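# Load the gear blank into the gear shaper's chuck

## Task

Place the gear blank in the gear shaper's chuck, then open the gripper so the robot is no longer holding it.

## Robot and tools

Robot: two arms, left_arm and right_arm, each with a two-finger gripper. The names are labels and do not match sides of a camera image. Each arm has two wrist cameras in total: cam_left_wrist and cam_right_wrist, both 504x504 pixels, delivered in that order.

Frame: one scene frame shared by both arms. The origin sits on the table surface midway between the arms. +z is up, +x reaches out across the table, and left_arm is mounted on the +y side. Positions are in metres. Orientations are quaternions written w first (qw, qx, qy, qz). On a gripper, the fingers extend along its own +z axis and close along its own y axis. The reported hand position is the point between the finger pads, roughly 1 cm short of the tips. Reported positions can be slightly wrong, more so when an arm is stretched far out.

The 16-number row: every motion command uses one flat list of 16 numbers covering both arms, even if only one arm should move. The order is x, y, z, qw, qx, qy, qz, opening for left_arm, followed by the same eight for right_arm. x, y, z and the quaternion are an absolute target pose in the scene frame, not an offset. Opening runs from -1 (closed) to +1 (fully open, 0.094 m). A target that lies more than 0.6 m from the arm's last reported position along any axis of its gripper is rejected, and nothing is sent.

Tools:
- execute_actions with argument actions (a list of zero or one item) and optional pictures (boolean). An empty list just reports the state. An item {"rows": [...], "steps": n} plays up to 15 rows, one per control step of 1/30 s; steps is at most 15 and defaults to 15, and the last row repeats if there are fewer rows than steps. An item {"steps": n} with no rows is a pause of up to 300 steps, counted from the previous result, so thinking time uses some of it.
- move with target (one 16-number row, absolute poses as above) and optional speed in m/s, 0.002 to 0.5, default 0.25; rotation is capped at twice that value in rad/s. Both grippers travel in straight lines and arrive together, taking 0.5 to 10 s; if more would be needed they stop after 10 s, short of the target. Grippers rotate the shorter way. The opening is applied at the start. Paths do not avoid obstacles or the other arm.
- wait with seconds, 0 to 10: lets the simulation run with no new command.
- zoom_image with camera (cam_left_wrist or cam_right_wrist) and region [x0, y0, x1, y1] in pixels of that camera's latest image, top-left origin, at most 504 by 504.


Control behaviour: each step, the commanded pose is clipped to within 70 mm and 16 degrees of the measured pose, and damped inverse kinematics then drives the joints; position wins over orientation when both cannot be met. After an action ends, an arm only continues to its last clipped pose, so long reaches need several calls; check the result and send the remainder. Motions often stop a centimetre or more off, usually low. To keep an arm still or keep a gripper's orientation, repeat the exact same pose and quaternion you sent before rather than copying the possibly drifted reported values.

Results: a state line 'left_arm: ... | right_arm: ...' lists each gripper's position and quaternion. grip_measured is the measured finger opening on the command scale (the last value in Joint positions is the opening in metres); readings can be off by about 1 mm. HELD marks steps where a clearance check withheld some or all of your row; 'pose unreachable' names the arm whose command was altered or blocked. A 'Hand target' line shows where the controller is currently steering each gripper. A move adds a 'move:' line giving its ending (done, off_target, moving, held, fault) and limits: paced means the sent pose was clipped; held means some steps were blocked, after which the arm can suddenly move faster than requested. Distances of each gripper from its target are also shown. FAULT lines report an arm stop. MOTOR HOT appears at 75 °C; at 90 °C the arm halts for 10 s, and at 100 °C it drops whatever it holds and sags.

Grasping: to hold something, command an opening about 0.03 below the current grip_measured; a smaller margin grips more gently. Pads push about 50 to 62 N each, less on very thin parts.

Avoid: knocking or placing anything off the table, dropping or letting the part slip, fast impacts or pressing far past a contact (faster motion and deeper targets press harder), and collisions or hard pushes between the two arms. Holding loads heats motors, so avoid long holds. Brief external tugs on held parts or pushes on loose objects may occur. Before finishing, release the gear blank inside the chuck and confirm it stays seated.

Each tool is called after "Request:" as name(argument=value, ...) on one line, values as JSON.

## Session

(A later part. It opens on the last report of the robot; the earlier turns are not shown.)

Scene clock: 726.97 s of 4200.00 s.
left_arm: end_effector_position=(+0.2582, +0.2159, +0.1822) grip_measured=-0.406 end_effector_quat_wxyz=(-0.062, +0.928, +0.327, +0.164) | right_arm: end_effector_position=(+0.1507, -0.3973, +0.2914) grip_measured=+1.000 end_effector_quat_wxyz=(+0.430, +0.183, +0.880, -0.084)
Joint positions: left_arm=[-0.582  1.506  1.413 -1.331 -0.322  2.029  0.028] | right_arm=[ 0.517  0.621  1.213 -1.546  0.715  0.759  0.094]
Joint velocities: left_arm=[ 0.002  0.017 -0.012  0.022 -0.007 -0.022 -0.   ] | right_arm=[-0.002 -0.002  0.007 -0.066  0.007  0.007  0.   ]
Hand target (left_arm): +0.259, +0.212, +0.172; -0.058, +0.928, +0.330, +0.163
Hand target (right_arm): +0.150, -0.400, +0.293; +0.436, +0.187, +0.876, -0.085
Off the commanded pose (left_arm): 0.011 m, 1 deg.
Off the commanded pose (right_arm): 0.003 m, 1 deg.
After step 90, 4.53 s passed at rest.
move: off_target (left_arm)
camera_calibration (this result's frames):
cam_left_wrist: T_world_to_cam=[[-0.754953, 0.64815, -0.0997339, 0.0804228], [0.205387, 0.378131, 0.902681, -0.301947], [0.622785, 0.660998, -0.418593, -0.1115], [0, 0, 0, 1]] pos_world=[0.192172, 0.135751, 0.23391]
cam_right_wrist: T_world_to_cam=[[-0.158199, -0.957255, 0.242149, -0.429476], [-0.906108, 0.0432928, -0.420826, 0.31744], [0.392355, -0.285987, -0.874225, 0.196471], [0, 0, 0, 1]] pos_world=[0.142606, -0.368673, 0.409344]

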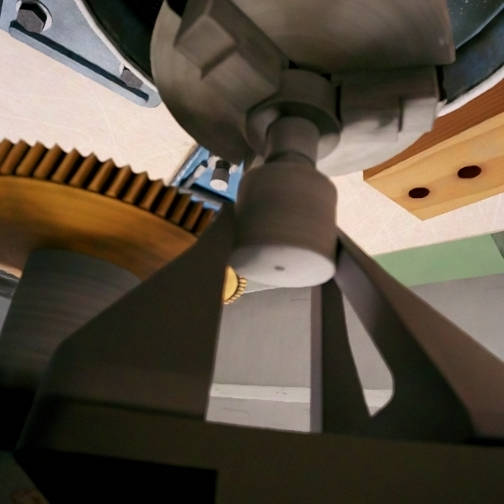

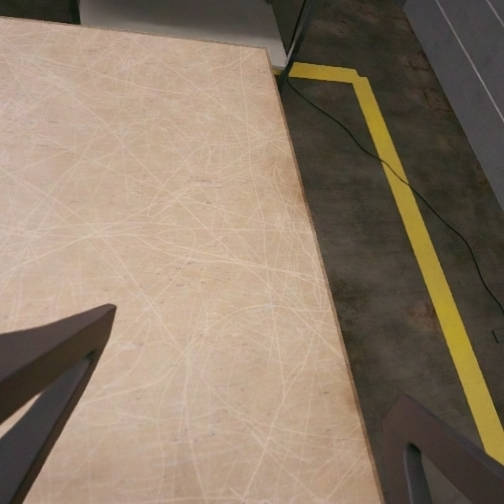

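Request:
move(target=[0.256,0.212,0.166,-0.07,0.90,0.40,0.158,-0.6,0.15,-0.4,0.293,0.436,0.187,0.876,-0.085,1], speed=0.004)

Request:
zoom_image(camera="cam_left_wrist", region=[180,40,440,320])

Scene clock: 742.00 s of 4200.00 s.
left_arm: end_effector_position=(+0.2576, +0.2167, +0.1816) grip_measured=-0.406 end_effector_quat_wxyz=(-0.062, +0.914, +0.365, +0.168) | right_arm: end_effector_position=(+0.1507, -0.3973, +0.2914) grip_measured=+1.000 end_effector_quat_wxyz=(+0.430, +0.183, +0.880, -0.084)
Joint positions: left_arm=[-0.588  1.511  1.413 -1.337 -0.334  1.94   0.028] | right_arm=[ 0.517  0.621  1.213 -1.546  0.715  0.759  0.094]
Joint velocities: left_arm=[ 0.007 -0.007 -0.007  0.066  0.007  0.037  0.001] | right_arm=[ 0.012 -0.002 -0.012 -0.007  0.037 -0.051  0.   ]
Hand target (left_arm): +0.257, +0.214, +0.174; -0.067, +0.915, +0.365, +0.161
Hand target (right_arm): +0.150, -0.399, +0.292; +0.433, +0.185, +0.878, -0.085
Off the commanded pose (left_arm): 0.016 m, 5 deg.
Off the commanded pose (right_arm): 0.003 m, 1 deg.
After step 90, 1.83 s passed at rest.
move: off_target (left_arm; path cut at 10 s)
camera_calibration (this result's frames):
cam_left_wrist: T_world_to_cam=[[-0.802072, 0.585491, -0.117816, 0.108417], [0.159118, 0.399636, 0.902758, -0.29436], [0.57564, 0.70533, -0.413699, -0.110294], [0, 0, 0, 1]] pos_world=[0.197286, 0.131953, 0.232881]
cam_right_wrist: T_world_to_cam=[[-0.158199, -0.957255, 0.242149, -0.429476], [-0.906108, 0.0432928, -0.420826, 0.31744], [0.392355, -0.285987, -0.874225, 0.196471], [0, 0, 0, 1]] pos_world=[0.142606, -0.368673, 0.409344]

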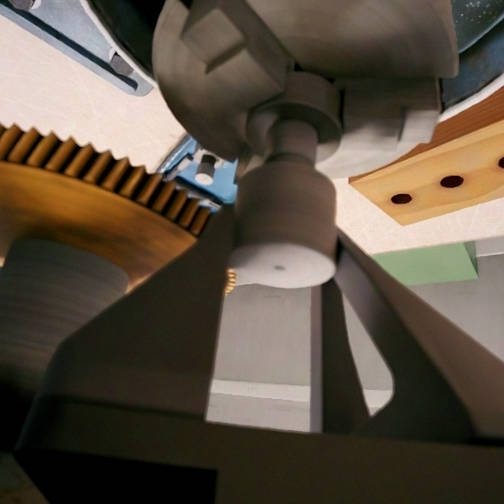

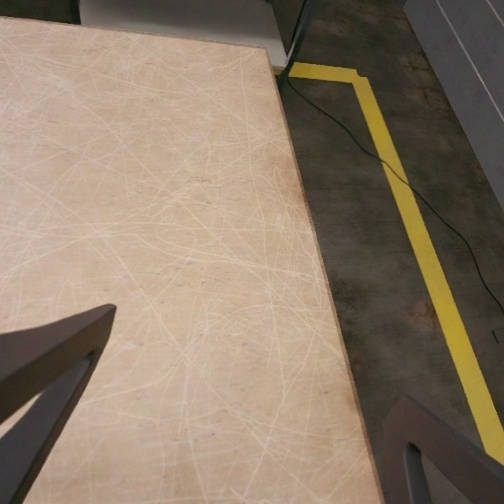

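Region (180, 40, 440, 320) of cam_left_wrist's 504x504 image, scaled by 1.800, with more detail than that image has; it fills the left 468 columns of this view, and the rest is white.

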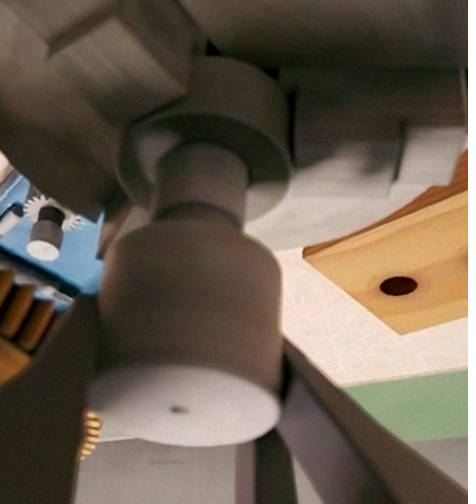

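Request:
move(target=[0.254,0.210,0.168,-0.058,0.928,0.33,0.164,-0.6,0.15,-0.4,0.293,0.436,0.187,0.876,-0.085,1], speed=0.02)

Request:
zoom_image(camera="cam_left_wrist", region=[180,40,440,320])

Scene clock: 768.37 s of 4200.00 s.
left_arm: end_effector_position=(+0.2577, +0.2163, +0.1793) grip_measured=-0.406 end_effector_quat_wxyz=(-0.062, +0.920, +0.345, +0.177) | right_arm: end_effector_position=(+0.1507, -0.3973, +0.2914) grip_measured=+1.000 end_effector_quat_wxyz=(+0.430, +0.183, +0.880, -0.084)
Joint positions: left_arm=[-0.595  1.492  1.381 -1.305 -0.345  1.98   0.028] | right_arm=[ 0.517  0.621  1.213 -1.546  0.715  0.759  0.094]
Joint velocities: left_arm=[-0.002  0.002 -0.022 -0.022  0.022 -0.022  0.001] | right_arm=[ 0.007  0.012 -0.007 -0.037 -0.081  0.022  0.   ]
Hand target (left_arm): +0.254, +0.210, +0.168; -0.059, +0.928, +0.330, +0.164
Hand target (right_arm): +0.150, -0.400, +0.293; +0.436, +0.187, +0.876, -0.085
Off the commanded pose (left_arm): 0.013 m, 2 deg.
Off the commanded pose (right_arm): 0.003 m, 1 deg.
After step 90, 21.20 s passed at rest.
move: off_target (left_arm)
camera_calibration (this result's frames):
cam_left_wrist: T_world_to_cam=[[-0.774454, 0.621153, -0.119957, 0.0940125], [0.165287, 0.3817, 0.909387, -0.291041], [0.610656, 0.684452, -0.398278, -0.118331], [0, 0, 0, 1]] pos_world=[0.193173, 0.133686, 0.228817]
cam_right_wrist: T_world_to_cam=[[-0.158199, -0.957255, 0.242149, -0.429476], [-0.906108, 0.0432928, -0.420826, 0.31744], [0.392355, -0.285987, -0.874225, 0.196471], [0, 0, 0, 1]] pos_world=[0.142606, -0.368673, 0.409344]

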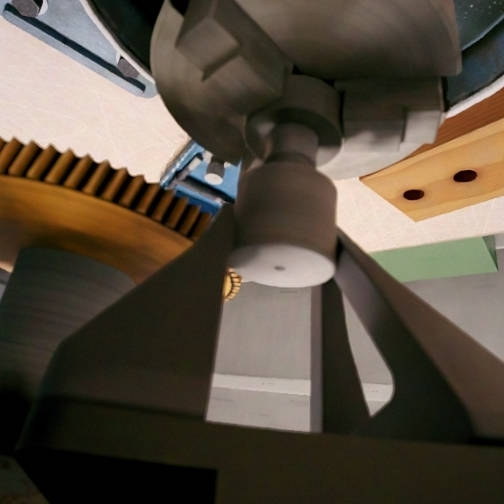

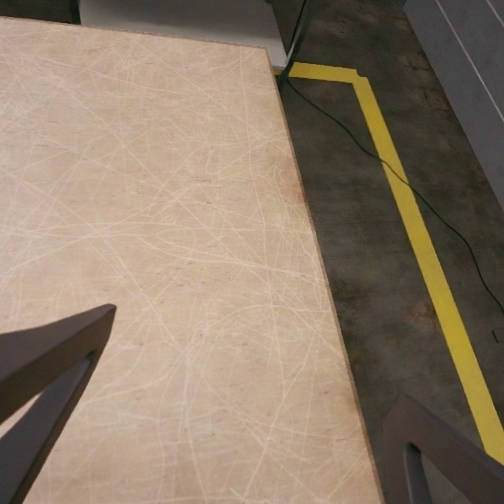

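Region (180, 40, 440, 320) of cam_left_wrist's 504x504 image, scaled by 1.800, with more detail than that image has; it fills the left 468 columns of this view, and the rest is white.

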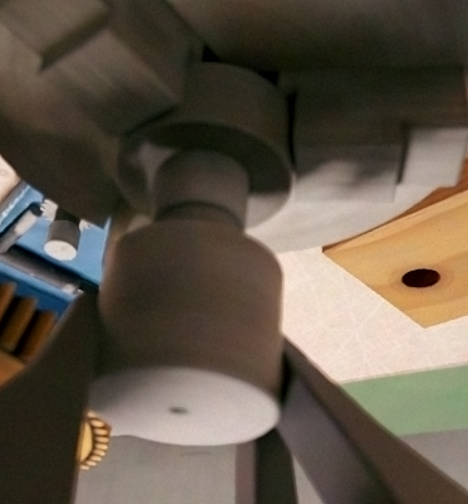

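Request:
execute_actions(actions=[{"rows":[[0.254,0.210,0.160,-0.07,0.90,0.40,0.158,-0.6,0.15,-0.4,0.293,0.436,0.187,0.876,-0.085,1],[0.254,0.210,0.160,-0.07,0.90,0.40,0.158,-0.6,0.15,-0.4,0.293,0.436,0.187,0.876,-0.085,1],[0.254,0.210,0.160,-0.07,0.90,0.40,0.158,-0.6,0.15,-0.4,0.293,0.436,0.187,0.876,-0.085,1],[0.254,0.210,0.160,-0.07,0.90,0.40,0.158,-0.6,0.15,-0.4,0.293,0.436,0.187,0.876,-0.085,1],[0.254,0.210,0.160,-0.07,0.90,0.40,0.158,-0.6,0.15,-0.4,0.293,0.436,0.187,0.876,-0.085,1],[0.254,0.210,0.160,-0.07,0.90,0.40,0.158,-0.6,0.15,-0.4,0.293,0.436,0.187,0.876,-0.085,1],[0.254,0.210,0.160,-0.07,0.90,0.40,0.158,-0.6,0.15,-0.4,0.293,0.436,0.187,0.876,-0.085,1],[0.250,0.214,0.160,-0.054,0.936,0.305,0.13,-0.6,0.15,-0.4,0.293,0.436,0.187,0.876,-0.085,1]],"steps":15}])

Request:
execute_actions(actions=[{"rows":[[0.250,0.206,0.158,-0.03,0.915,0.37,0.15,-0.6,0.15,-0.4,0.293,0.436,0.187,0.876,-0.085,1]],"steps":15}])

Scene clock: 782.20 s of 4200.00 s.
left_arm: end_effector_position=(+0.2584, +0.2165, +0.1781) grip_measured=-0.406 end_effector_quat_wxyz=(-0.054, +0.930, +0.324, +0.165) | right_arm: end_effector_position=(+0.1507, -0.3973, +0.2914) grip_measured=+1.000 end_effector_quat_wxyz=(+0.430, +0.183, +0.880, -0.084)
Joint positions: left_arm=[-0.573  1.49   1.381 -1.298 -0.31   2.046  0.028] | right_arm=[ 0.517  0.621  1.213 -1.546  0.715  0.759  0.094]
Joint velocities: left_arm=[ 0.017  0.012 -0.002  0.007  0.037  0.271 -0.   ] | right_arm=[ 0.007 -0.022  0.002 -0.051  0.081 -0.007  0.   ]
Hand target (left_arm): +0.249, +0.214, +0.161; -0.055, +0.940, +0.309, +0.131
Hand target (right_arm): +0.150, -0.400, +0.293; +0.436, +0.187, +0.876, -0.085
Off the commanded pose (left_arm): 0.020 m, 5 deg.
Off the commanded pose (right_arm): 0.003 m, 1 deg.
joint sent to its limit (left arm) — the command would take joint 6 (wrist roll) past its upper limit, so that joint was sent only as far as its limit.
Steps of this call (steps 1 to 90: nothing new was sent; then 10.33 s passed at rest; steps 91 to 105: all 15 steps of this action). Readings (end_effector_position):
91: left_arm (+0.2576, +0.2165, +0.1791) | right_arm (+0.1507, -0.3973, +0.2914)
92: left_arm (+0.2575, +0.2166, +0.1790) | right_arm (+0.1507, -0.3973, +0.2914)
94: left_arm (+0.2574, +0.2168, +0.1792) | right_arm (+0.1507, -0.3973, +0.2914)
98: left_arm (+0.2575, +0.2169, +0.1791) | right_arm (+0.1507, -0.3973, +0.2914)
105: the state above
camera_calibration (this result's frames):
cam_left_wrist: T_world_to_cam=[[-0.748286, 0.65358, -0.113585, 0.0793625], [0.202527, 0.388124, 0.899079, -0.299321], [0.631705, 0.649764, -0.422795, -0.112931], [0, 0, 0, 1]] pos_world=[0.191346, 0.137683, 0.23038]
cam_right_wrist: T_world_to_cam=[[-0.158199, -0.957255, 0.242149, -0.429476], [-0.906108, 0.0432928, -0.420826, 0.31744], [0.392355, -0.285987, -0.874225, 0.196471], [0, 0, 0, 1]] pos_world=[0.142606, -0.368673, 0.409344]

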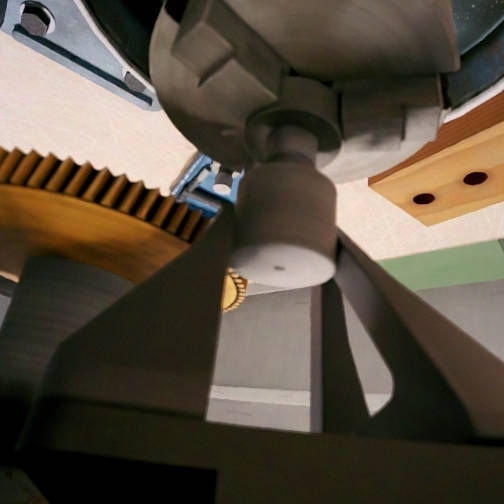

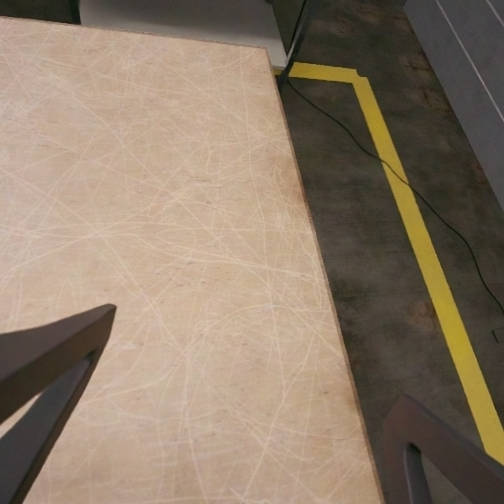

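Scene clock: 782.70 s of 4200.00 s.
left_arm: end_effector_position=(+0.2583, +0.2169, +0.1773) grip_measured=-0.406 end_effector_quat_wxyz=(-0.050, +0.919, +0.346, +0.183) | right_arm: end_effector_position=(+0.1507, -0.3973, +0.2914) grip_measured=+1.000 end_effector_quat_wxyz=(+0.430, +0.183, +0.880, -0.084)
Joint positions: left_arm=[-0.587  1.469  1.35  -1.269 -0.337  1.989  0.028] | right_arm=[ 0.517  0.621  1.213 -1.546  0.715  0.759  0.094]
Joint velocities: left_arm=[-0.022 -0.002 -0.017 -0.007 -0.022 -0.066 -0.   ] | right_arm=[-0.002 -0.007 -0.002  0.022 -0.037 -0.066  0.   ]
Hand target (left_arm): +0.249, +0.207, +0.159; -0.033, +0.916, +0.370, +0.149
Hand target (right_arm): +0.150, -0.400, +0.293; +0.436, +0.187, +0.876, -0.085
Off the commanded pose (left_arm): 0.024 m, 5 deg.
Off the commanded pose (right_arm): 0.003 m, 1 deg.
Steps of this call (steps 1 to 15: all 15 steps of this action). Readings (end_effector_position):
1: left_arm (+0.2583, +0.2167, +0.1773) | right_arm (+0.1507, -0.3973, +0.2914)
2: left_arm (+0.2581, +0.2168, +0.1773) | right_arm (+0.1507, -0.3973, +0.2914)
4: left_arm (+0.2582, +0.2168, +0.1773) | right_arm (+0.1507, -0.3973, +0.2914)
8: left_arm (+0.2583, +0.2170, +0.1774) | right_arm (+0.1507, -0.3973, +0.2914)
15: the state above
camera_calibration (this result's frames):
cam_left_wrist: T_world_to_cam=[[-0.770714, 0.62034, -0.145528, 0.0976574], [0.148671, 0.397164, 0.905626, -0.287982], [0.619595, 0.676342, -0.398326, -0.120404], [0, 0, 0, 1]] pos_world=[0.192682, 0.135229, 0.227056]
cam_right_wrist: T_world_to_cam=[[-0.158199, -0.957255, 0.242149, -0.429476], [-0.906108, 0.0432928, -0.420826, 0.31744], [0.392355, -0.285987, -0.874225, 0.196471], [0, 0, 0, 1]] pos_world=[0.142606, -0.368673, 0.409344]

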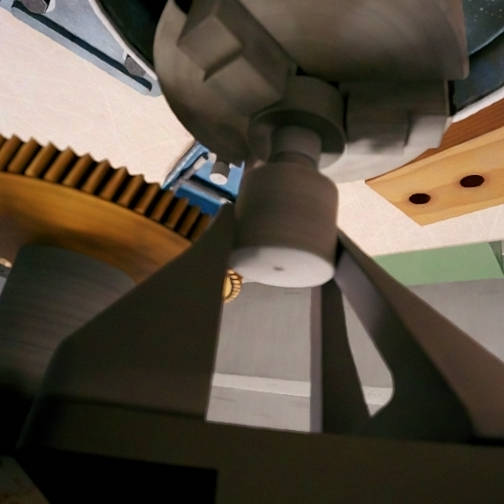

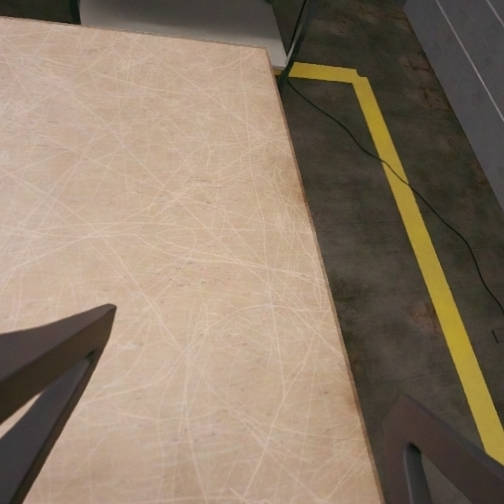

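Request:
execute_actions(actions=[{"rows":[[0.240,0.202,0.180,-0.058,0.928,0.33,0.164,-0.6,0.15,-0.4,0.293,0.436,0.187,0.876,-0.085,1]],"steps":15}], pictures=false)

Request:
execute_actions(actions=[{"rows":[[0.240,0.202,0.162,-0.058,0.928,0.33,0.164,-0.6,0.15,-0.4,0.293,0.436,0.187,0.876,-0.085,1]],"steps":15}])

Scene clock: 792.97 s of 4200.00 s.
left_arm: end_effector_position=(+0.2577, +0.2159, +0.1790) grip_measured=-0.406 end_effector_quat_wxyz=(-0.073, +0.917, +0.336, +0.200) | right_arm: end_effector_position=(+0.1507, -0.3973, +0.2914) grip_measured=+1.000 end_effector_quat_wxyz=(+0.430, +0.183, +0.880, -0.084)
Joint positions: left_arm=[-0.628  1.477  1.352 -1.282 -0.399  1.967  0.028] | right_arm=[ 0.517  0.621  1.213 -1.546  0.715  0.759  0.094]
Joint velocities: left_arm=[-0.012  0.012  0.017 -0.022  0.007  0.007 -0.   ] | right_arm=[-0.017 -0.007 -0.007 -0.022 -0.066 -0.007  0.   ]
Hand target (left_arm): +0.241, +0.203, +0.181; -0.060, +0.927, +0.330, +0.166
Hand target (right_arm): +0.150, -0.400, +0.293; +0.436, +0.187, +0.876, -0.085
Off the commanded pose (left_arm): 0.023 m, 5 deg.
Off the commanded pose (right_arm): 0.003 m, 1 deg.
Steps of this call (steps 1 to 90: nothing new was sent; then 6.77 s passed at rest; steps 91 to 105: all 15 steps of this action). Readings (end_effector_position):
91: left_arm (+0.2578, +0.2163, +0.1781) | right_arm (+0.1507, -0.3973, +0.2914)
92: left_arm (+0.2577, +0.2159, +0.1787) | right_arm (+0.1507, -0.3973, +0.2914)
94: left_arm (+0.2578, +0.2158, +0.1788) | right_arm (+0.1507, -0.3973, +0.2914)
98: left_arm (+0.2578, +0.2160, +0.1790) | right_arm (+0.1507, -0.3973, +0.2914)
105: the state above

Scene clock: 793.47 s of 4200.00 s.
left_arm: end_effector_position=(+0.2579, +0.2160, +0.1781) grip_measured=-0.406 end_effector_quat_wxyz=(-0.074, +0.916, +0.335, +0.208) | right_arm: end_effector_position=(+0.1507, -0.3973, +0.2914) grip_measured=+1.000 end_effector_quat_wxyz=(+0.430, +0.183, +0.880, -0.084)
Joint positions: left_arm=[-0.636  1.471  1.338 -1.27  -0.414  1.963  0.028] | right_arm=[ 0.517  0.621  1.213 -1.546  0.715  0.759  0.094]
Joint velocities: left_arm=[-0.007  0.007  0.007  0.022 -0.022  0.037 -0.001] | right_arm=[-0.012 -0.007 -0.007 -0.007  0.007 -0.037  0.   ]
Hand target (left_arm): +0.240, +0.204, +0.163; -0.061, +0.927, +0.331, +0.164
Hand target (right_arm): +0.150, -0.400, +0.293; +0.436, +0.187, +0.876, -0.085
Off the commanded pose (left_arm): 0.028 m, 6 deg.
Off the commanded pose (right_arm): 0.003 m, 1 deg.
Steps of this call (steps 1 to 15: all 15 steps of this action). Readings (end_effector_position):
1: left_arm (+0.2578, +0.2160, +0.1780) | right_arm (+0.1507, -0.3973, +0.2914)
2: left_arm (+0.2578, +0.2160, +0.1780) | right_arm (+0.1507, -0.3973, +0.2914)
4: left_arm (+0.2579, +0.2160, +0.1781) | right_arm (+0.1507, -0.3973, +0.2914)
8: left_arm (+0.2579, +0.2161, +0.1781) | right_arm (+0.1507, -0.3973, +0.2914)
15: the state above
camera_calibration (this result's frames):
cam_left_wrist: T_world_to_cam=[[-0.760165, 0.637305, -0.126456, 0.0881639], [0.125605, 0.335101, 0.933773, -0.273966], [0.637473, 0.693938, -0.33478, -0.138947], [0, 0, 0, 1]] pos_world=[0.190006, 0.13204, 0.220454]
cam_right_wrist: T_world_to_cam=[[-0.158199, -0.957255, 0.242149, -0.429476], [-0.906108, 0.0432928, -0.420826, 0.31744], [0.392355, -0.285987, -0.874225, 0.196471], [0, 0, 0, 1]] pos_world=[0.142606, -0.368673, 0.409344]

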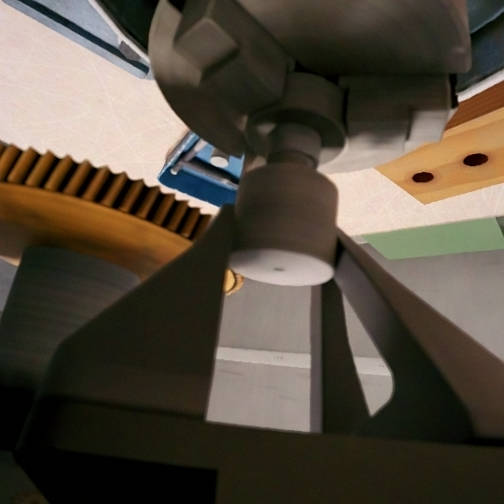

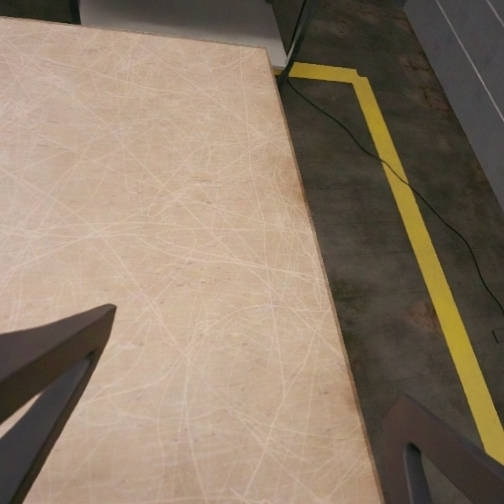

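Request:
move(target=[0.258,0.216,0.160,-0.062,0.92,0.35,0.17,-0.6,0.15,-0.4,0.293,0.436,0.187,0.876,-0.085,1], speed=0.03)

Request:
zoom_image(camera="cam_left_wrist", region=[180,40,440,320])

Scene clock: 800.47 s of 4200.00 s.
left_arm: end_effector_position=(+0.2585, +0.2174, +0.1769) grip_measured=-0.406 end_effector_quat_wxyz=(-0.064, +0.917, +0.341, +0.198) | right_arm: end_effector_position=(+0.1507, -0.3973, +0.2914) grip_measured=+1.000 end_effector_quat_wxyz=(+0.430, +0.183, +0.880, -0.084)
Joint positions: left_arm=[-0.611  1.468  1.338 -1.264 -0.381  1.977  0.028] | right_arm=[ 0.517  0.621  1.213 -1.546  0.715  0.759  0.094]
Joint velocities: left_arm=[-0.002  0.012 -0.012  0.007 -0.037 -0.066 -0.001] | right_arm=[-0.002 -0.012 -0.017  0.007  0.051 -0.022  0.   ]
Hand target (left_arm): +0.257, +0.216, +0.161; -0.062, +0.919, +0.350, +0.169
Hand target (right_arm): +0.150, -0.400, +0.293; +0.436, +0.187, +0.876, -0.085
Off the commanded pose (left_arm): 0.017 m, 3 deg.
Off the commanded pose (right_arm): 0.003 m, 1 deg.
After step 90, 2.37 s passed at rest.
move: off_target (left_arm)
camera_calibration (this result's frames):
cam_left_wrist: T_world_to_cam=[[-0.765388, 0.629071, -0.135835, 0.0924402], [0.134097, 0.362319, 0.922357, -0.279463], [0.629444, 0.687746, -0.361671, -0.13251], [0, 0, 0, 1]] pos_world=[0.191636, 0.134237, 0.222396]
cam_right_wrist: T_world_to_cam=[[-0.158199, -0.957255, 0.242149, -0.429476], [-0.906108, 0.0432928, -0.420826, 0.31744], [0.392355, -0.285987, -0.874225, 0.196471], [0, 0, 0, 1]] pos_world=[0.142606, -0.368673, 0.409344]

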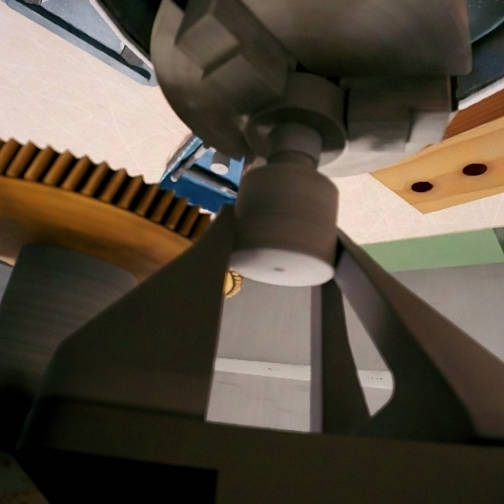

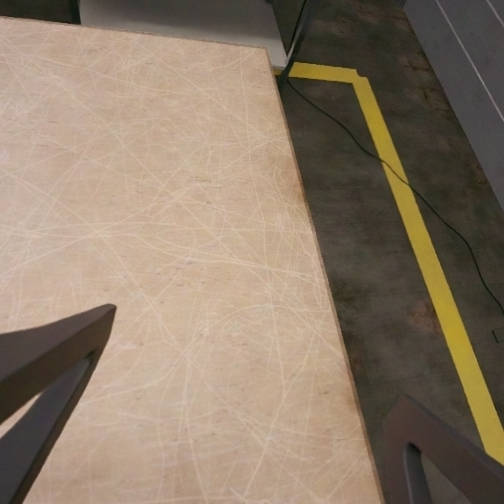

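Region (180, 40, 440, 320) of cam_left_wrist's 504x504 image, scaled by 1.800, with more detail than that image has; it fills the left 468 columns of this view, and the rest is white.

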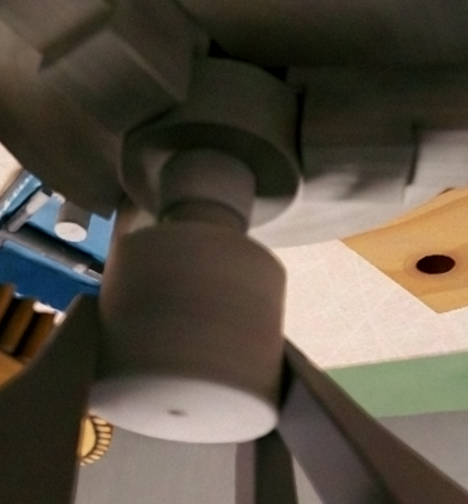

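Request:
execute_actions(actions=[{"rows":[[0.258,0.216,0.176,-0.062,0.92,0.35,0.17,-0.33,0.15,-0.4,0.293,0.436,0.187,0.876,-0.085,1]],"steps":15}])

Request:
zoom_image(camera="cam_left_wrist", region=[180,40,440,320])

Scene clock: 806.83 s of 4200.00 s.
left_arm: end_effector_position=(+0.2558, +0.2162, +0.1688) grip_measured=-0.331 end_effector_quat_wxyz=(-0.069, +0.921, +0.343, +0.169) | right_arm: end_effector_position=(+0.1507, -0.3973, +0.2914) grip_measured=+1.000 end_effector_quat_wxyz=(+0.430, +0.183, +0.880, -0.084)
Joint positions: left_arm=[-0.598  1.502  1.352 -1.29  -0.344  1.977  0.031] | right_arm=[ 0.517  0.621  1.213 -1.546  0.715  0.759  0.094]
Joint velocities: left_arm=[-0.022 -0.012 -0.012  0.066 -0.037  0.022  0.   ] | right_arm=[-0.007 -0.002 -0.012 -0.007 -0.022  0.022  0.   ]
Hand target (left_arm): +0.258, +0.216, +0.176; -0.062, +0.919, +0.350, +0.170
Hand target (right_arm): +0.150, -0.400, +0.293; +0.436, +0.187, +0.876, -0.085
Off the commanded pose (left_arm): 0.008 m, 1 deg.
Off the commanded pose (right_arm): 0.003 m, 1 deg.
Steps of this call (steps 1 to 90: nothing new was sent; then 2.87 s passed at rest; steps 91 to 105: all 15 steps of this action). Readings (end_effector_position):
91: left_arm (+0.2587, +0.2171, +0.1783) | right_arm (+0.1507, -0.3973, +0.2914)
92: left_arm (+0.2587, +0.2168, +0.1774) | right_arm (+0.1507, -0.3973, +0.2914)
94: left_arm (+0.2586, +0.2171, +0.1740) | right_arm (+0.1507, -0.3973, +0.2914)
98: left_arm (+0.2570, +0.2168, +0.1693) | right_arm (+0.1507, -0.3973, +0.2914)
105: the state above
camera_calibration (this result's frames):
cam_left_wrist: T_world_to_cam=[[-0.776947, 0.621832, -0.0983768, 0.0881331], [0.184017, 0.373743, 0.909095, -0.284141], [0.602072, 0.688216, -0.404806, -0.118798], [0, 0, 0, 1]] pos_world=[0.192287, 0.13315, 0.218891]
cam_right_wrist: T_world_to_cam=[[-0.158199, -0.957255, 0.242149, -0.429476], [-0.906108, 0.0432928, -0.420826, 0.31744], [0.392355, -0.285987, -0.874225, 0.196471], [0, 0, 0, 1]] pos_world=[0.142606, -0.368673, 0.409344]

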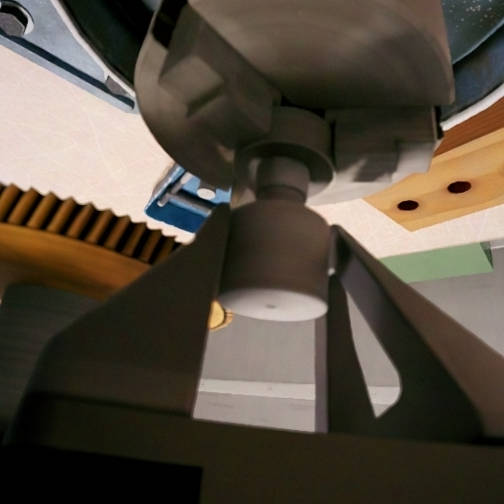

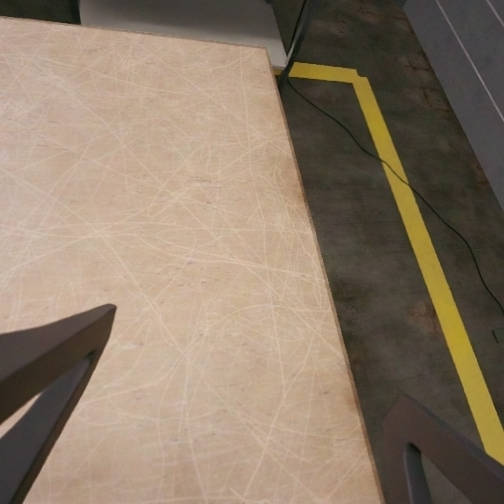

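Region (180, 40, 440, 320) of cam_left_wrist's 504x504 image, scaled by 1.800, with more detail than that image has; it fills the left 468 columns of this view, and the rest is white.

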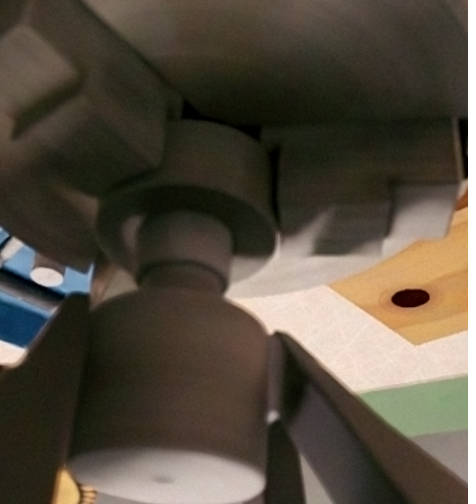

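Request:
move(target=[0.256,0.214,0.186,-0.062,0.925,0.34,0.164,-0.3,0.15,-0.4,0.293,0.436,0.187,0.876,-0.085,1], speed=0.03)

Request:
execute_actions(actions=[{"rows":[[0.256,0.214,0.186,-0.062,0.925,0.34,0.164,-0.6,0.15,-0.4,0.293,0.436,0.187,0.876,-0.085,1]],"steps":15}], pictures=false)

Request:
move(target=[0.254,0.212,0.158,-0.062,0.925,0.34,0.164,-0.6,0.15,-0.4,0.293,0.436,0.187,0.876,-0.085,1], speed=0.02)

Scene clock: 816.27 s of 4200.00 s.
left_arm: end_effector_position=(+0.2537, +0.2154, +0.1795) grip_measured=-0.301 end_effector_quat_wxyz=(-0.067, +0.924, +0.340, +0.164) | right_arm: end_effector_position=(+0.1507, -0.3973, +0.2914) grip_measured=+1.000 end_effector_quat_wxyz=(+0.430, +0.183, +0.880, -0.084)
Joint positions: left_arm=[-0.598  1.503  1.399 -1.338 -0.334  1.985  0.033] | right_arm=[ 0.517  0.621  1.213 -1.546  0.715  0.759  0.094]
Joint velocities: left_arm=[-0.002  0.002 -0.017 -0.066  0.007  0.081  0.   ] | right_arm=[-0.007  0.002 -0.022 -0.007  0.037  0.051  0.   ]
Hand target (left_arm): +0.256, +0.214, +0.186; -0.062, +0.924, +0.340, +0.164
Hand target (right_arm): +0.150, -0.400, +0.293; +0.436, +0.187, +0.876, -0.085
Off the commanded pose (left_arm): 0.007 m, 1 deg.
Off the commanded pose (right_arm): 0.003 m, 1 deg.
After step 90, 5.47 s passed at rest.
move: done
camera_calibration (this result's frames):
cam_left_wrist: T_world_to_cam=[[-0.772513, 0.627826, -0.0951808, 0.0851365], [0.195244, 0.377471, 0.905205, -0.296125], [0.604239, 0.680698, -0.41418, -0.109853], [0, 0, 0, 1]] pos_world=[0.189963, 0.133104, 0.230658]
cam_right_wrist: T_world_to_cam=[[-0.158199, -0.957255, 0.242149, -0.429476], [-0.906108, 0.0432928, -0.420826, 0.31744], [0.392355, -0.285987, -0.874225, 0.196471], [0, 0, 0, 1]] pos_world=[0.142606, -0.368673, 0.409344]

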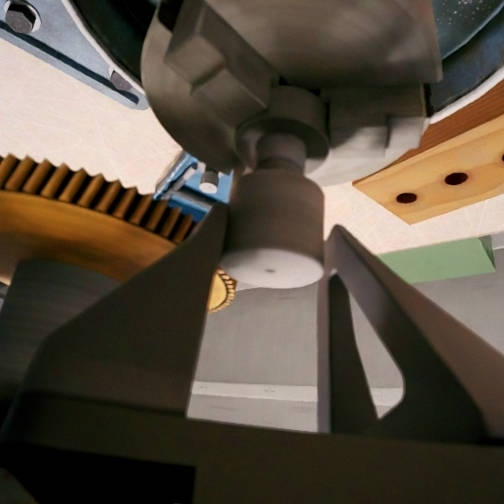

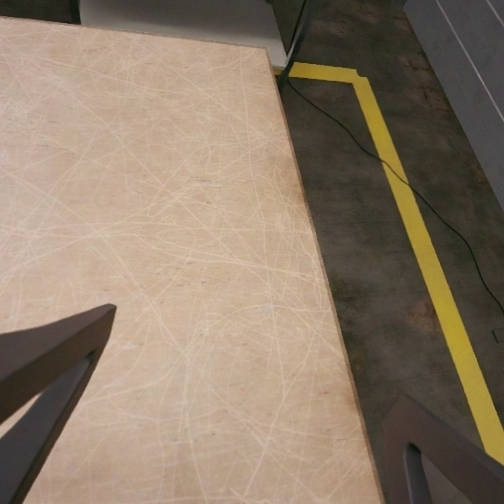

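Scene clock: 816.77 s of 4200.00 s.
left_arm: end_effector_position=(+0.2548, +0.2141, +0.1794) grip_measured=-0.403 end_effector_quat_wxyz=(-0.065, +0.924, +0.339, +0.164) | right_arm: end_effector_position=(+0.1507, -0.3973, +0.2914) grip_measured=+1.000 end_effector_quat_wxyz=(+0.430, +0.183, +0.880, -0.084)
Joint positions: left_arm=[-0.598  1.505  1.401 -1.333 -0.33   1.986  0.028] | right_arm=[ 0.517  0.621  1.213 -1.546  0.715  0.759  0.094]
Joint velocities: left_arm=[0.017 0.012 0.007 0.022 0.066 0.007 0.001] | right_arm=[ 0.007  0.007 -0.007  0.007  0.037  0.022  0.   ]
Hand target (left_arm): +0.256, +0.214, +0.186; -0.062, +0.924, +0.340, +0.164
Hand target (right_arm): +0.150, -0.400, +0.293; +0.436, +0.187, +0.876, -0.085
Off the commanded pose (left_arm): 0.007 m, 0 deg.
Off the commanded pose (right_arm): 0.003 m, 1 deg.
Steps of this call (steps 1 to 15: all 15 steps of this action). Readings (end_effector_position):
1: left_arm (+0.2546, +0.2142, +0.1794) | right_arm (+0.1507, -0.3973, +0.2914)
2: left_arm (+0.2549, +0.2142, +0.1796) | right_arm (+0.1507, -0.3973, +0.2914)
4: left_arm (+0.2548, +0.2141, +0.1794) | right_arm (+0.1507, -0.3973, +0.2914)
8: left_arm (+0.2548, +0.2141, +0.1794) | right_arm (+0.1507, -0.3973, +0.2914)
15: the state above

Scene clock: 818.30 s of 4200.00 s.
left_arm: end_effector_position=(+0.2548, +0.2144, +0.1780) grip_measured=-0.403 end_effector_quat_wxyz=(-0.060, +0.922, +0.337, +0.180) | right_arm: end_effector_position=(+0.1507, -0.3973, +0.2914) grip_measured=+1.000 end_effector_quat_wxyz=(+0.430, +0.183, +0.880, -0.084)
Joint positions: left_arm=[-0.607  1.477  1.361 -1.294 -0.347  1.986  0.028] | right_arm=[ 0.517  0.621  1.213 -1.546  0.715  0.759  0.094]
Joint velocities: left_arm=[-0.002  0.017 -0.007  0.037 -0.007 -0.051  0.   ] | right_arm=[-0.012  0.007  0.002  0.037  0.007  0.037  0.   ]
Hand target (left_arm): +0.253, +0.213, +0.159; -0.063, +0.924, +0.340, +0.163
Hand target (right_arm): +0.150, -0.400, +0.293; +0.436, +0.187, +0.876, -0.085
Off the commanded pose (left_arm): 0.020 m, 2 deg.
Off the commanded pose (right_arm): 0.003 m, 1 deg.
move: off_target (left_arm)
camera_calibration (this result's frames):
cam_left_wrist: T_world_to_cam=[[-0.763281, 0.634164, -0.123442, 0.0877783], [0.167182, 0.378434, 0.910406, -0.288654], [0.624061, 0.674258, -0.394872, -0.117568], [0, 0, 0, 1]] pos_world=[0.188627, 0.132842, 0.227204]
cam_right_wrist: T_world_to_cam=[[-0.158199, -0.957255, 0.242149, -0.429476], [-0.906108, 0.0432928, -0.420826, 0.31744], [0.392355, -0.285987, -0.874225, 0.196471], [0, 0, 0, 1]] pos_world=[0.142606, -0.368673, 0.409344]

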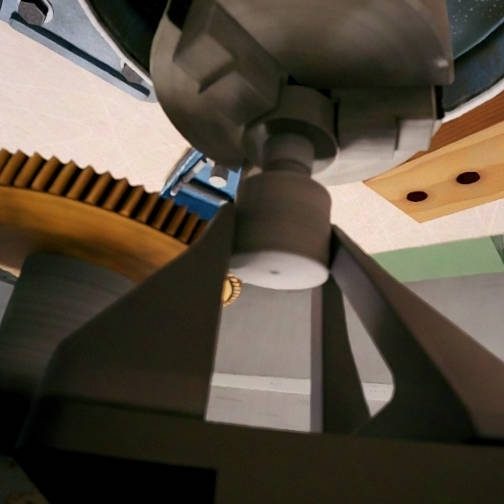

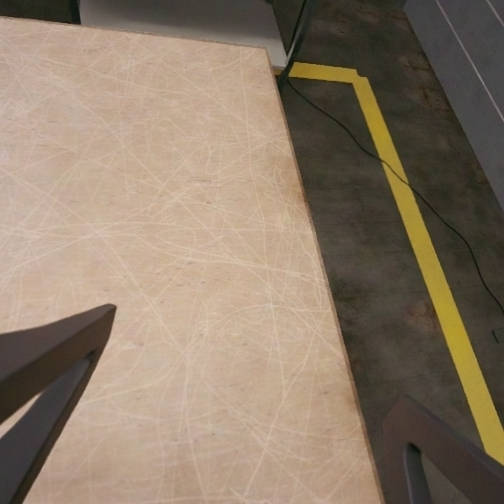

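Request:
execute_actions(actions=[{"rows":[[0.252,0.214,0.150,-0.06,0.915,0.37,0.14,-0.7,0.15,-0.4,0.293,0.436,0.187,0.876,-0.085,1],[0.252,0.214,0.150,-0.06,0.915,0.37,0.14,-0.7,0.15,-0.4,0.293,0.436,0.187,0.876,-0.085,1],[0.252,0.214,0.150,-0.06,0.915,0.37,0.14,-0.7,0.15,-0.4,0.293,0.436,0.187,0.876,-0.085,1],[0.252,0.214,0.150,-0.06,0.915,0.37,0.14,-0.7,0.15,-0.4,0.293,0.436,0.187,0.876,-0.085,1],[0.252,0.214,0.150,-0.06,0.915,0.37,0.14,-0.7,0.15,-0.4,0.293,0.436,0.187,0.876,-0.085,1],[0.252,0.214,0.150,-0.06,0.915,0.37,0.14,-0.7,0.15,-0.4,0.293,0.436,0.187,0.876,-0.085,1],[0.252,0.214,0.150,-0.06,0.915,0.37,0.14,-0.7,0.15,-0.4,0.293,0.436,0.187,0.876,-0.085,1],[0.252,0.214,0.150,-0.055,0.935,0.315,0.14,-0.7,0.15,-0.4,0.293,0.436,0.187,0.876,-0.085,1]],"steps":15}])

Request:
zoom_image(camera="cam_left_wrist", region=[180,40,440,320])

Scene clock: 834.13 s of 4200.00 s.
left_arm: end_effector_position=(+0.2551, +0.2144, +0.1773) grip_measured=-0.403 end_effector_quat_wxyz=(-0.049, +0.928, +0.325, +0.174) | right_arm: end_effector_position=(+0.1507, -0.3973, +0.2914) grip_measured=+1.000 end_effector_quat_wxyz=(+0.430, +0.183, +0.880, -0.084)
Joint positions: left_arm=[-0.59   1.465  1.352 -1.279 -0.319  2.031  0.028] | right_arm=[ 0.517  0.621  1.213 -1.546  0.715  0.759  0.094]
Joint velocities: left_arm=[ 0.002 -0.027  0.007  0.051  0.007 -0.022  0.001] | right_arm=[ 0.007 -0.007 -0.012 -0.081 -0.022 -0.037  0.   ]
Hand target (left_arm): +0.250, +0.215, +0.152; -0.055, +0.937, +0.317, +0.139
Hand target (right_arm): +0.150, -0.400, +0.293; +0.436, +0.187, +0.876, -0.085
Off the commanded pose (left_arm): 0.027 m, 4 deg.
Off the commanded pose (right_arm): 0.003 m, 1 deg.
Steps of this call (steps 1 to 90: nothing new was sent; then 12.33 s passed at rest; steps 91 to 105: all 15 steps of this action). Readings (end_effector_position):
91: left_arm (+0.2548, +0.2144, +0.1780) | right_arm (+0.1507, -0.3973, +0.2914)
92: left_arm (+0.2547, +0.2145, +0.1778) | right_arm (+0.1507, -0.3973, +0.2914)
94: left_arm (+0.2547, +0.2145, +0.1778) | right_arm (+0.1507, -0.3973, +0.2914)
98: left_arm (+0.2547, +0.2145, +0.1778) | right_arm (+0.1507, -0.3973, +0.2914)
105: the state above
camera_calibration (this result's frames):
cam_left_wrist: T_world_to_cam=[[-0.745173, 0.653966, -0.130558, 0.0803155], [0.18487, 0.390683, 0.90177, -0.293618], [0.640734, 0.647839, -0.412026, -0.113537], [0, 0, 0, 1]] pos_world=[0.186877, 0.135742, 0.228482]
cam_right_wrist: T_world_to_cam=[[-0.158199, -0.957255, 0.242149, -0.429476], [-0.906108, 0.0432928, -0.420826, 0.31744], [0.392355, -0.285987, -0.874225, 0.196471], [0, 0, 0, 1]] pos_world=[0.142606, -0.368673, 0.409344]

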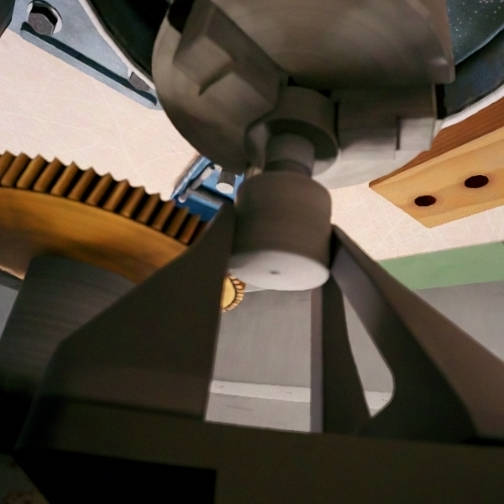

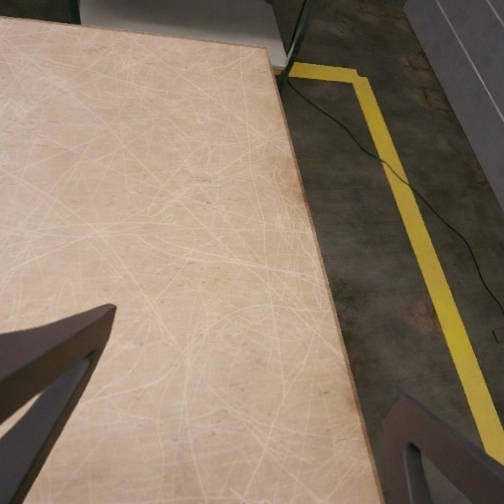

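Region (180, 40, 440, 320) of cam_left_wrist's 504x504 image, scaled by 1.800, with more detail than that image has; it fills the left 468 columns of this view, and the rest is white.

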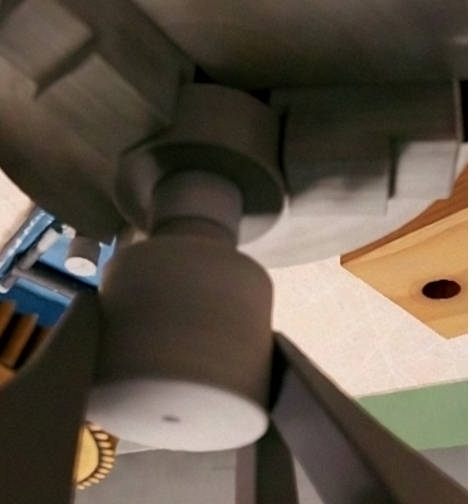

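Request:
execute_actions(actions=[{"rows":[[0.252,0.220,0.168,-0.02,0.925,0.34,0.164,-0.6,0.15,-0.4,0.293,0.436,0.187,0.876,-0.085,1]],"steps":15}], pictures=false)

Request:
execute_actions(actions=[{"rows":[[0.258,0.208,0.168,-0.11,0.925,0.34,0.164,-0.6,0.15,-0.4,0.293,0.436,0.187,0.876,-0.085,1]],"steps":15}], pictures=false)

Request:
execute_actions(actions=[{"rows":[[0.250,0.209,0.168,-0.062,0.93,0.34,0.11,-0.6,0.15,-0.4,0.293,0.436,0.187,0.876,-0.085,1]],"steps":15}], pictures=false)

Request:
execute_actions(actions=[{"rows":[[0.260,0.219,0.168,-0.062,0.915,0.34,0.21,-0.6,0.15,-0.4,0.293,0.436,0.187,0.876,-0.085,1]],"steps":15}])

Scene clock: 850.47 s of 4200.00 s.
left_arm: end_effector_position=(+0.2553, +0.2147, +0.1775) grip_measured=-0.403 end_effector_quat_wxyz=(-0.023, +0.930, +0.323, +0.175) | right_arm: end_effector_position=(+0.1507, -0.3973, +0.2914) grip_measured=+1.000 end_effector_quat_wxyz=(+0.430, +0.183, +0.880, -0.084)
Joint positions: left_arm=[-0.563  1.427  1.319 -1.237 -0.277  2.064  0.028] | right_arm=[ 0.517  0.621  1.213 -1.546  0.715  0.759  0.094]
Joint velocities: left_arm=[-0.002 -0.007 -0.007 -0.066 -0.037 -0.066 -0.   ] | right_arm=[-0.007 -0.017  0.007 -0.007  0.037  0.037  0.   ]
Hand target (left_arm): +0.251, +0.220, +0.168; -0.020, +0.926, +0.340, +0.163
Hand target (right_arm): +0.150, -0.400, +0.293; +0.436, +0.187, +0.876, -0.085
Off the commanded pose (left_arm): 0.011 m, 2 deg.
Off the commanded pose (right_arm): 0.003 m, 1 deg.
Steps of this call (steps 1 to 90: nothing new was sent; then 12.83 s passed at rest; steps 91 to 105: all 15 steps of this action). Readings (end_effector_position):
91: left_arm (+0.2550, +0.2148, +0.1783) | right_arm (+0.1507, -0.3973, +0.2914)
92: left_arm (+0.2549, +0.2149, +0.1780) | right_arm (+0.1507, -0.3973, +0.2914)
94: left_arm (+0.2551, +0.2148, +0.1778) | right_arm (+0.1507, -0.3973, +0.2914)
98: left_arm (+0.2552, +0.2147, +0.1776) | right_arm (+0.1507, -0.3973, +0.2914)
105: the state above

Scene clock: 850.97 s of 4200.00 s.
left_arm: end_effector_position=(+0.2560, +0.2137, +0.1762) grip_measured=-0.404 end_effector_quat_wxyz=(-0.104, +0.926, +0.319, +0.175) | right_arm: end_effector_position=(+0.1507, -0.3973, +0.2914) grip_measured=+1.000 end_effector_quat_wxyz=(+0.430, +0.183, +0.880, -0.084)
Joint positions: left_arm=[-0.639  1.546  1.414 -1.359 -0.402  1.979  0.028] | right_arm=[ 0.517  0.621  1.213 -1.546  0.715  0.759  0.094]
Joint velocities: left_arm=[-0.017 -0.002  0.002 -0.154  0.037  0.051 -0.   ] | right_arm=[ 0.002 -0.027  0.012 -0.007 -0.022  0.007  0.   ]
Hand target (left_arm): +0.258, +0.209, +0.169; -0.111, +0.920, +0.338, +0.166
Hand target (right_arm): +0.150, -0.400, +0.293; +0.436, +0.187, +0.876, -0.085
Off the commanded pose (left_arm): 0.010 m, 3 deg.
Off the commanded pose (right_arm): 0.003 m, 1 deg.
Steps of this call (steps 1 to 15: all 15 steps of this action). Readings (end_effector_position):
1: left_arm (+0.2554, +0.2136, +0.1772) | right_arm (+0.1507, -0.3973, +0.2914)
2: left_arm (+0.2556, +0.2138, +0.1771) | right_arm (+0.1507, -0.3973, +0.2914)
4: left_arm (+0.2562, +0.2132, +0.1762) | right_arm (+0.1507, -0.3973, +0.2914)
8: left_arm (+0.2560, +0.2137, +0.1762) | right_arm (+0.1507, -0.3973, +0.2914)
15: the state above

Scene clock: 851.47 s of 4200.00 s.
left_arm: end_effector_position=(+0.2557, +0.2143, +0.1754) grip_measured=-0.404 end_effector_quat_wxyz=(-0.075, +0.928, +0.335, +0.142) | right_arm: end_effector_position=(+0.1507, -0.3973, +0.2914) grip_measured=+1.000 end_effector_quat_wxyz=(+0.430, +0.183, +0.880, -0.084)
Joint positions: left_arm=[-0.584  1.546  1.432 -1.365 -0.31   2.004  0.028] | right_arm=[ 0.517  0.621  1.213 -1.546  0.715  0.759  0.094]
Joint velocities: left_arm=[-0.012 -0.017  0.007  0.022 -0.022  0.066 -0.001] | right_arm=[ 0.007 -0.002  0.017 -0.066  0.037 -0.022  0.   ]
Hand target (left_arm): +0.249, +0.209, +0.169; -0.062, +0.932, +0.341, +0.110
Hand target (right_arm): +0.150, -0.400, +0.293; +0.436, +0.187, +0.876, -0.085
Off the commanded pose (left_arm): 0.011 m, 4 deg.
Off the commanded pose (right_arm): 0.003 m, 1 deg.
Steps of this call (steps 1 to 15: all 15 steps of this action). Readings (end_effector_position):
1: left_arm (+0.2560, +0.2141, +0.1758) | right_arm (+0.1507, -0.3973, +0.2914)
2: left_arm (+0.2560, +0.2141, +0.1758) | right_arm (+0.1507, -0.3973, +0.2914)
4: left_arm (+0.2560, +0.2145, +0.1756) | right_arm (+0.1507, -0.3973, +0.2914)
8: left_arm (+0.2558, +0.2143, +0.1755) | right_arm (+0.1507, -0.3973, +0.2914)
15: the state above

Scene clock: 851.97 s of 4200.00 s.
left_arm: end_effector_position=(+0.2560, +0.2149, +0.1752) grip_measured=-0.404 end_effector_quat_wxyz=(-0.058, +0.922, +0.327, +0.200) | right_arm: end_effector_position=(+0.1507, -0.3973, +0.2914) grip_measured=+1.000 end_effector_quat_wxyz=(+0.430, +0.183, +0.880, -0.084)
Joint positions: left_arm=[-0.62   1.449  1.313 -1.244 -0.376  2.     0.028] | right_arm=[ 0.517  0.621  1.213 -1.546  0.715  0.759  0.094]
Joint velocities: left_arm=[-0.002 -0.017  0.007  0.037 -0.066  0.037  0.001] | right_arm=[-0.007 -0.017 -0.002  0.081  0.007  0.095  0.   ]
Hand target (left_arm): +0.260, +0.219, +0.167; -0.062, +0.915, +0.339, +0.210
Hand target (right_arm): +0.150, -0.400, +0.293; +0.436, +0.187, +0.876, -0.085
Off the commanded pose (left_arm): 0.009 m, 2 deg.
Off the commanded pose (right_arm): 0.003 m, 1 deg.
Steps of this call (steps 1 to 15: all 15 steps of this action). Readings (end_effector_position):
1: left_arm (+0.2558, +0.2149, +0.1757) | right_arm (+0.1507, -0.3973, +0.2914)
2: left_arm (+0.2551, +0.2149, +0.1756) | right_arm (+0.1507, -0.3973, +0.2914)
4: left_arm (+0.2555, +0.2149, +0.1751) | right_arm (+0.1507, -0.3973, +0.2914)
8: left_arm (+0.2560, +0.2149, +0.1751) | right_arm (+0.1507, -0.3973, +0.2914)
15: the state above
camera_calibration (this result's frames):
cam_left_wrist: T_world_to_cam=[[-0.745147, 0.651694, -0.141598, 0.0828261], [0.141187, 0.361666, 0.921555, -0.278146], [0.651784, 0.666702, -0.361505, -0.131082], [0, 0, 0, 1]] pos_world=[0.186426, 0.134011, 0.220668]
cam_right_wrist: T_world_to_cam=[[-0.158199, -0.957255, 0.242149, -0.429476], [-0.906108, 0.0432928, -0.420826, 0.31744], [0.392355, -0.285987, -0.874225, 0.196471], [0, 0, 0, 1]] pos_world=[0.142606, -0.368673, 0.409344]

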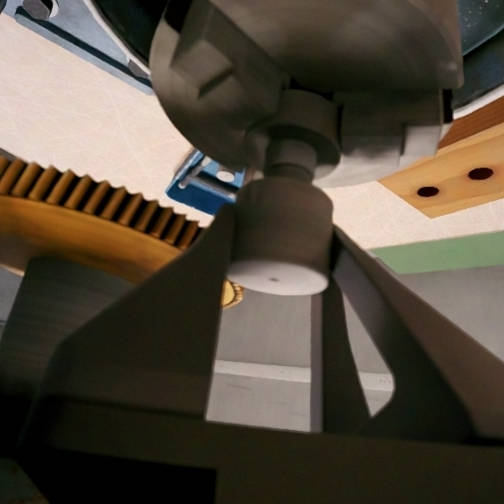

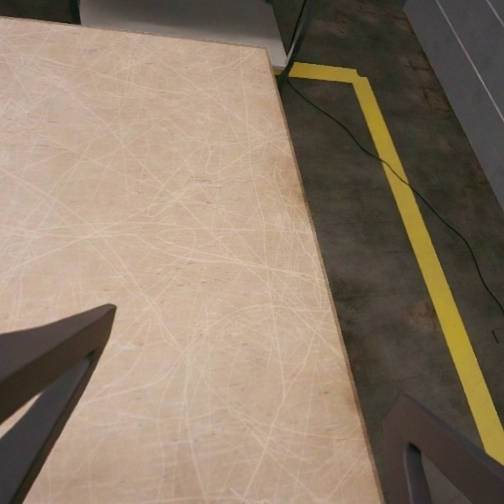

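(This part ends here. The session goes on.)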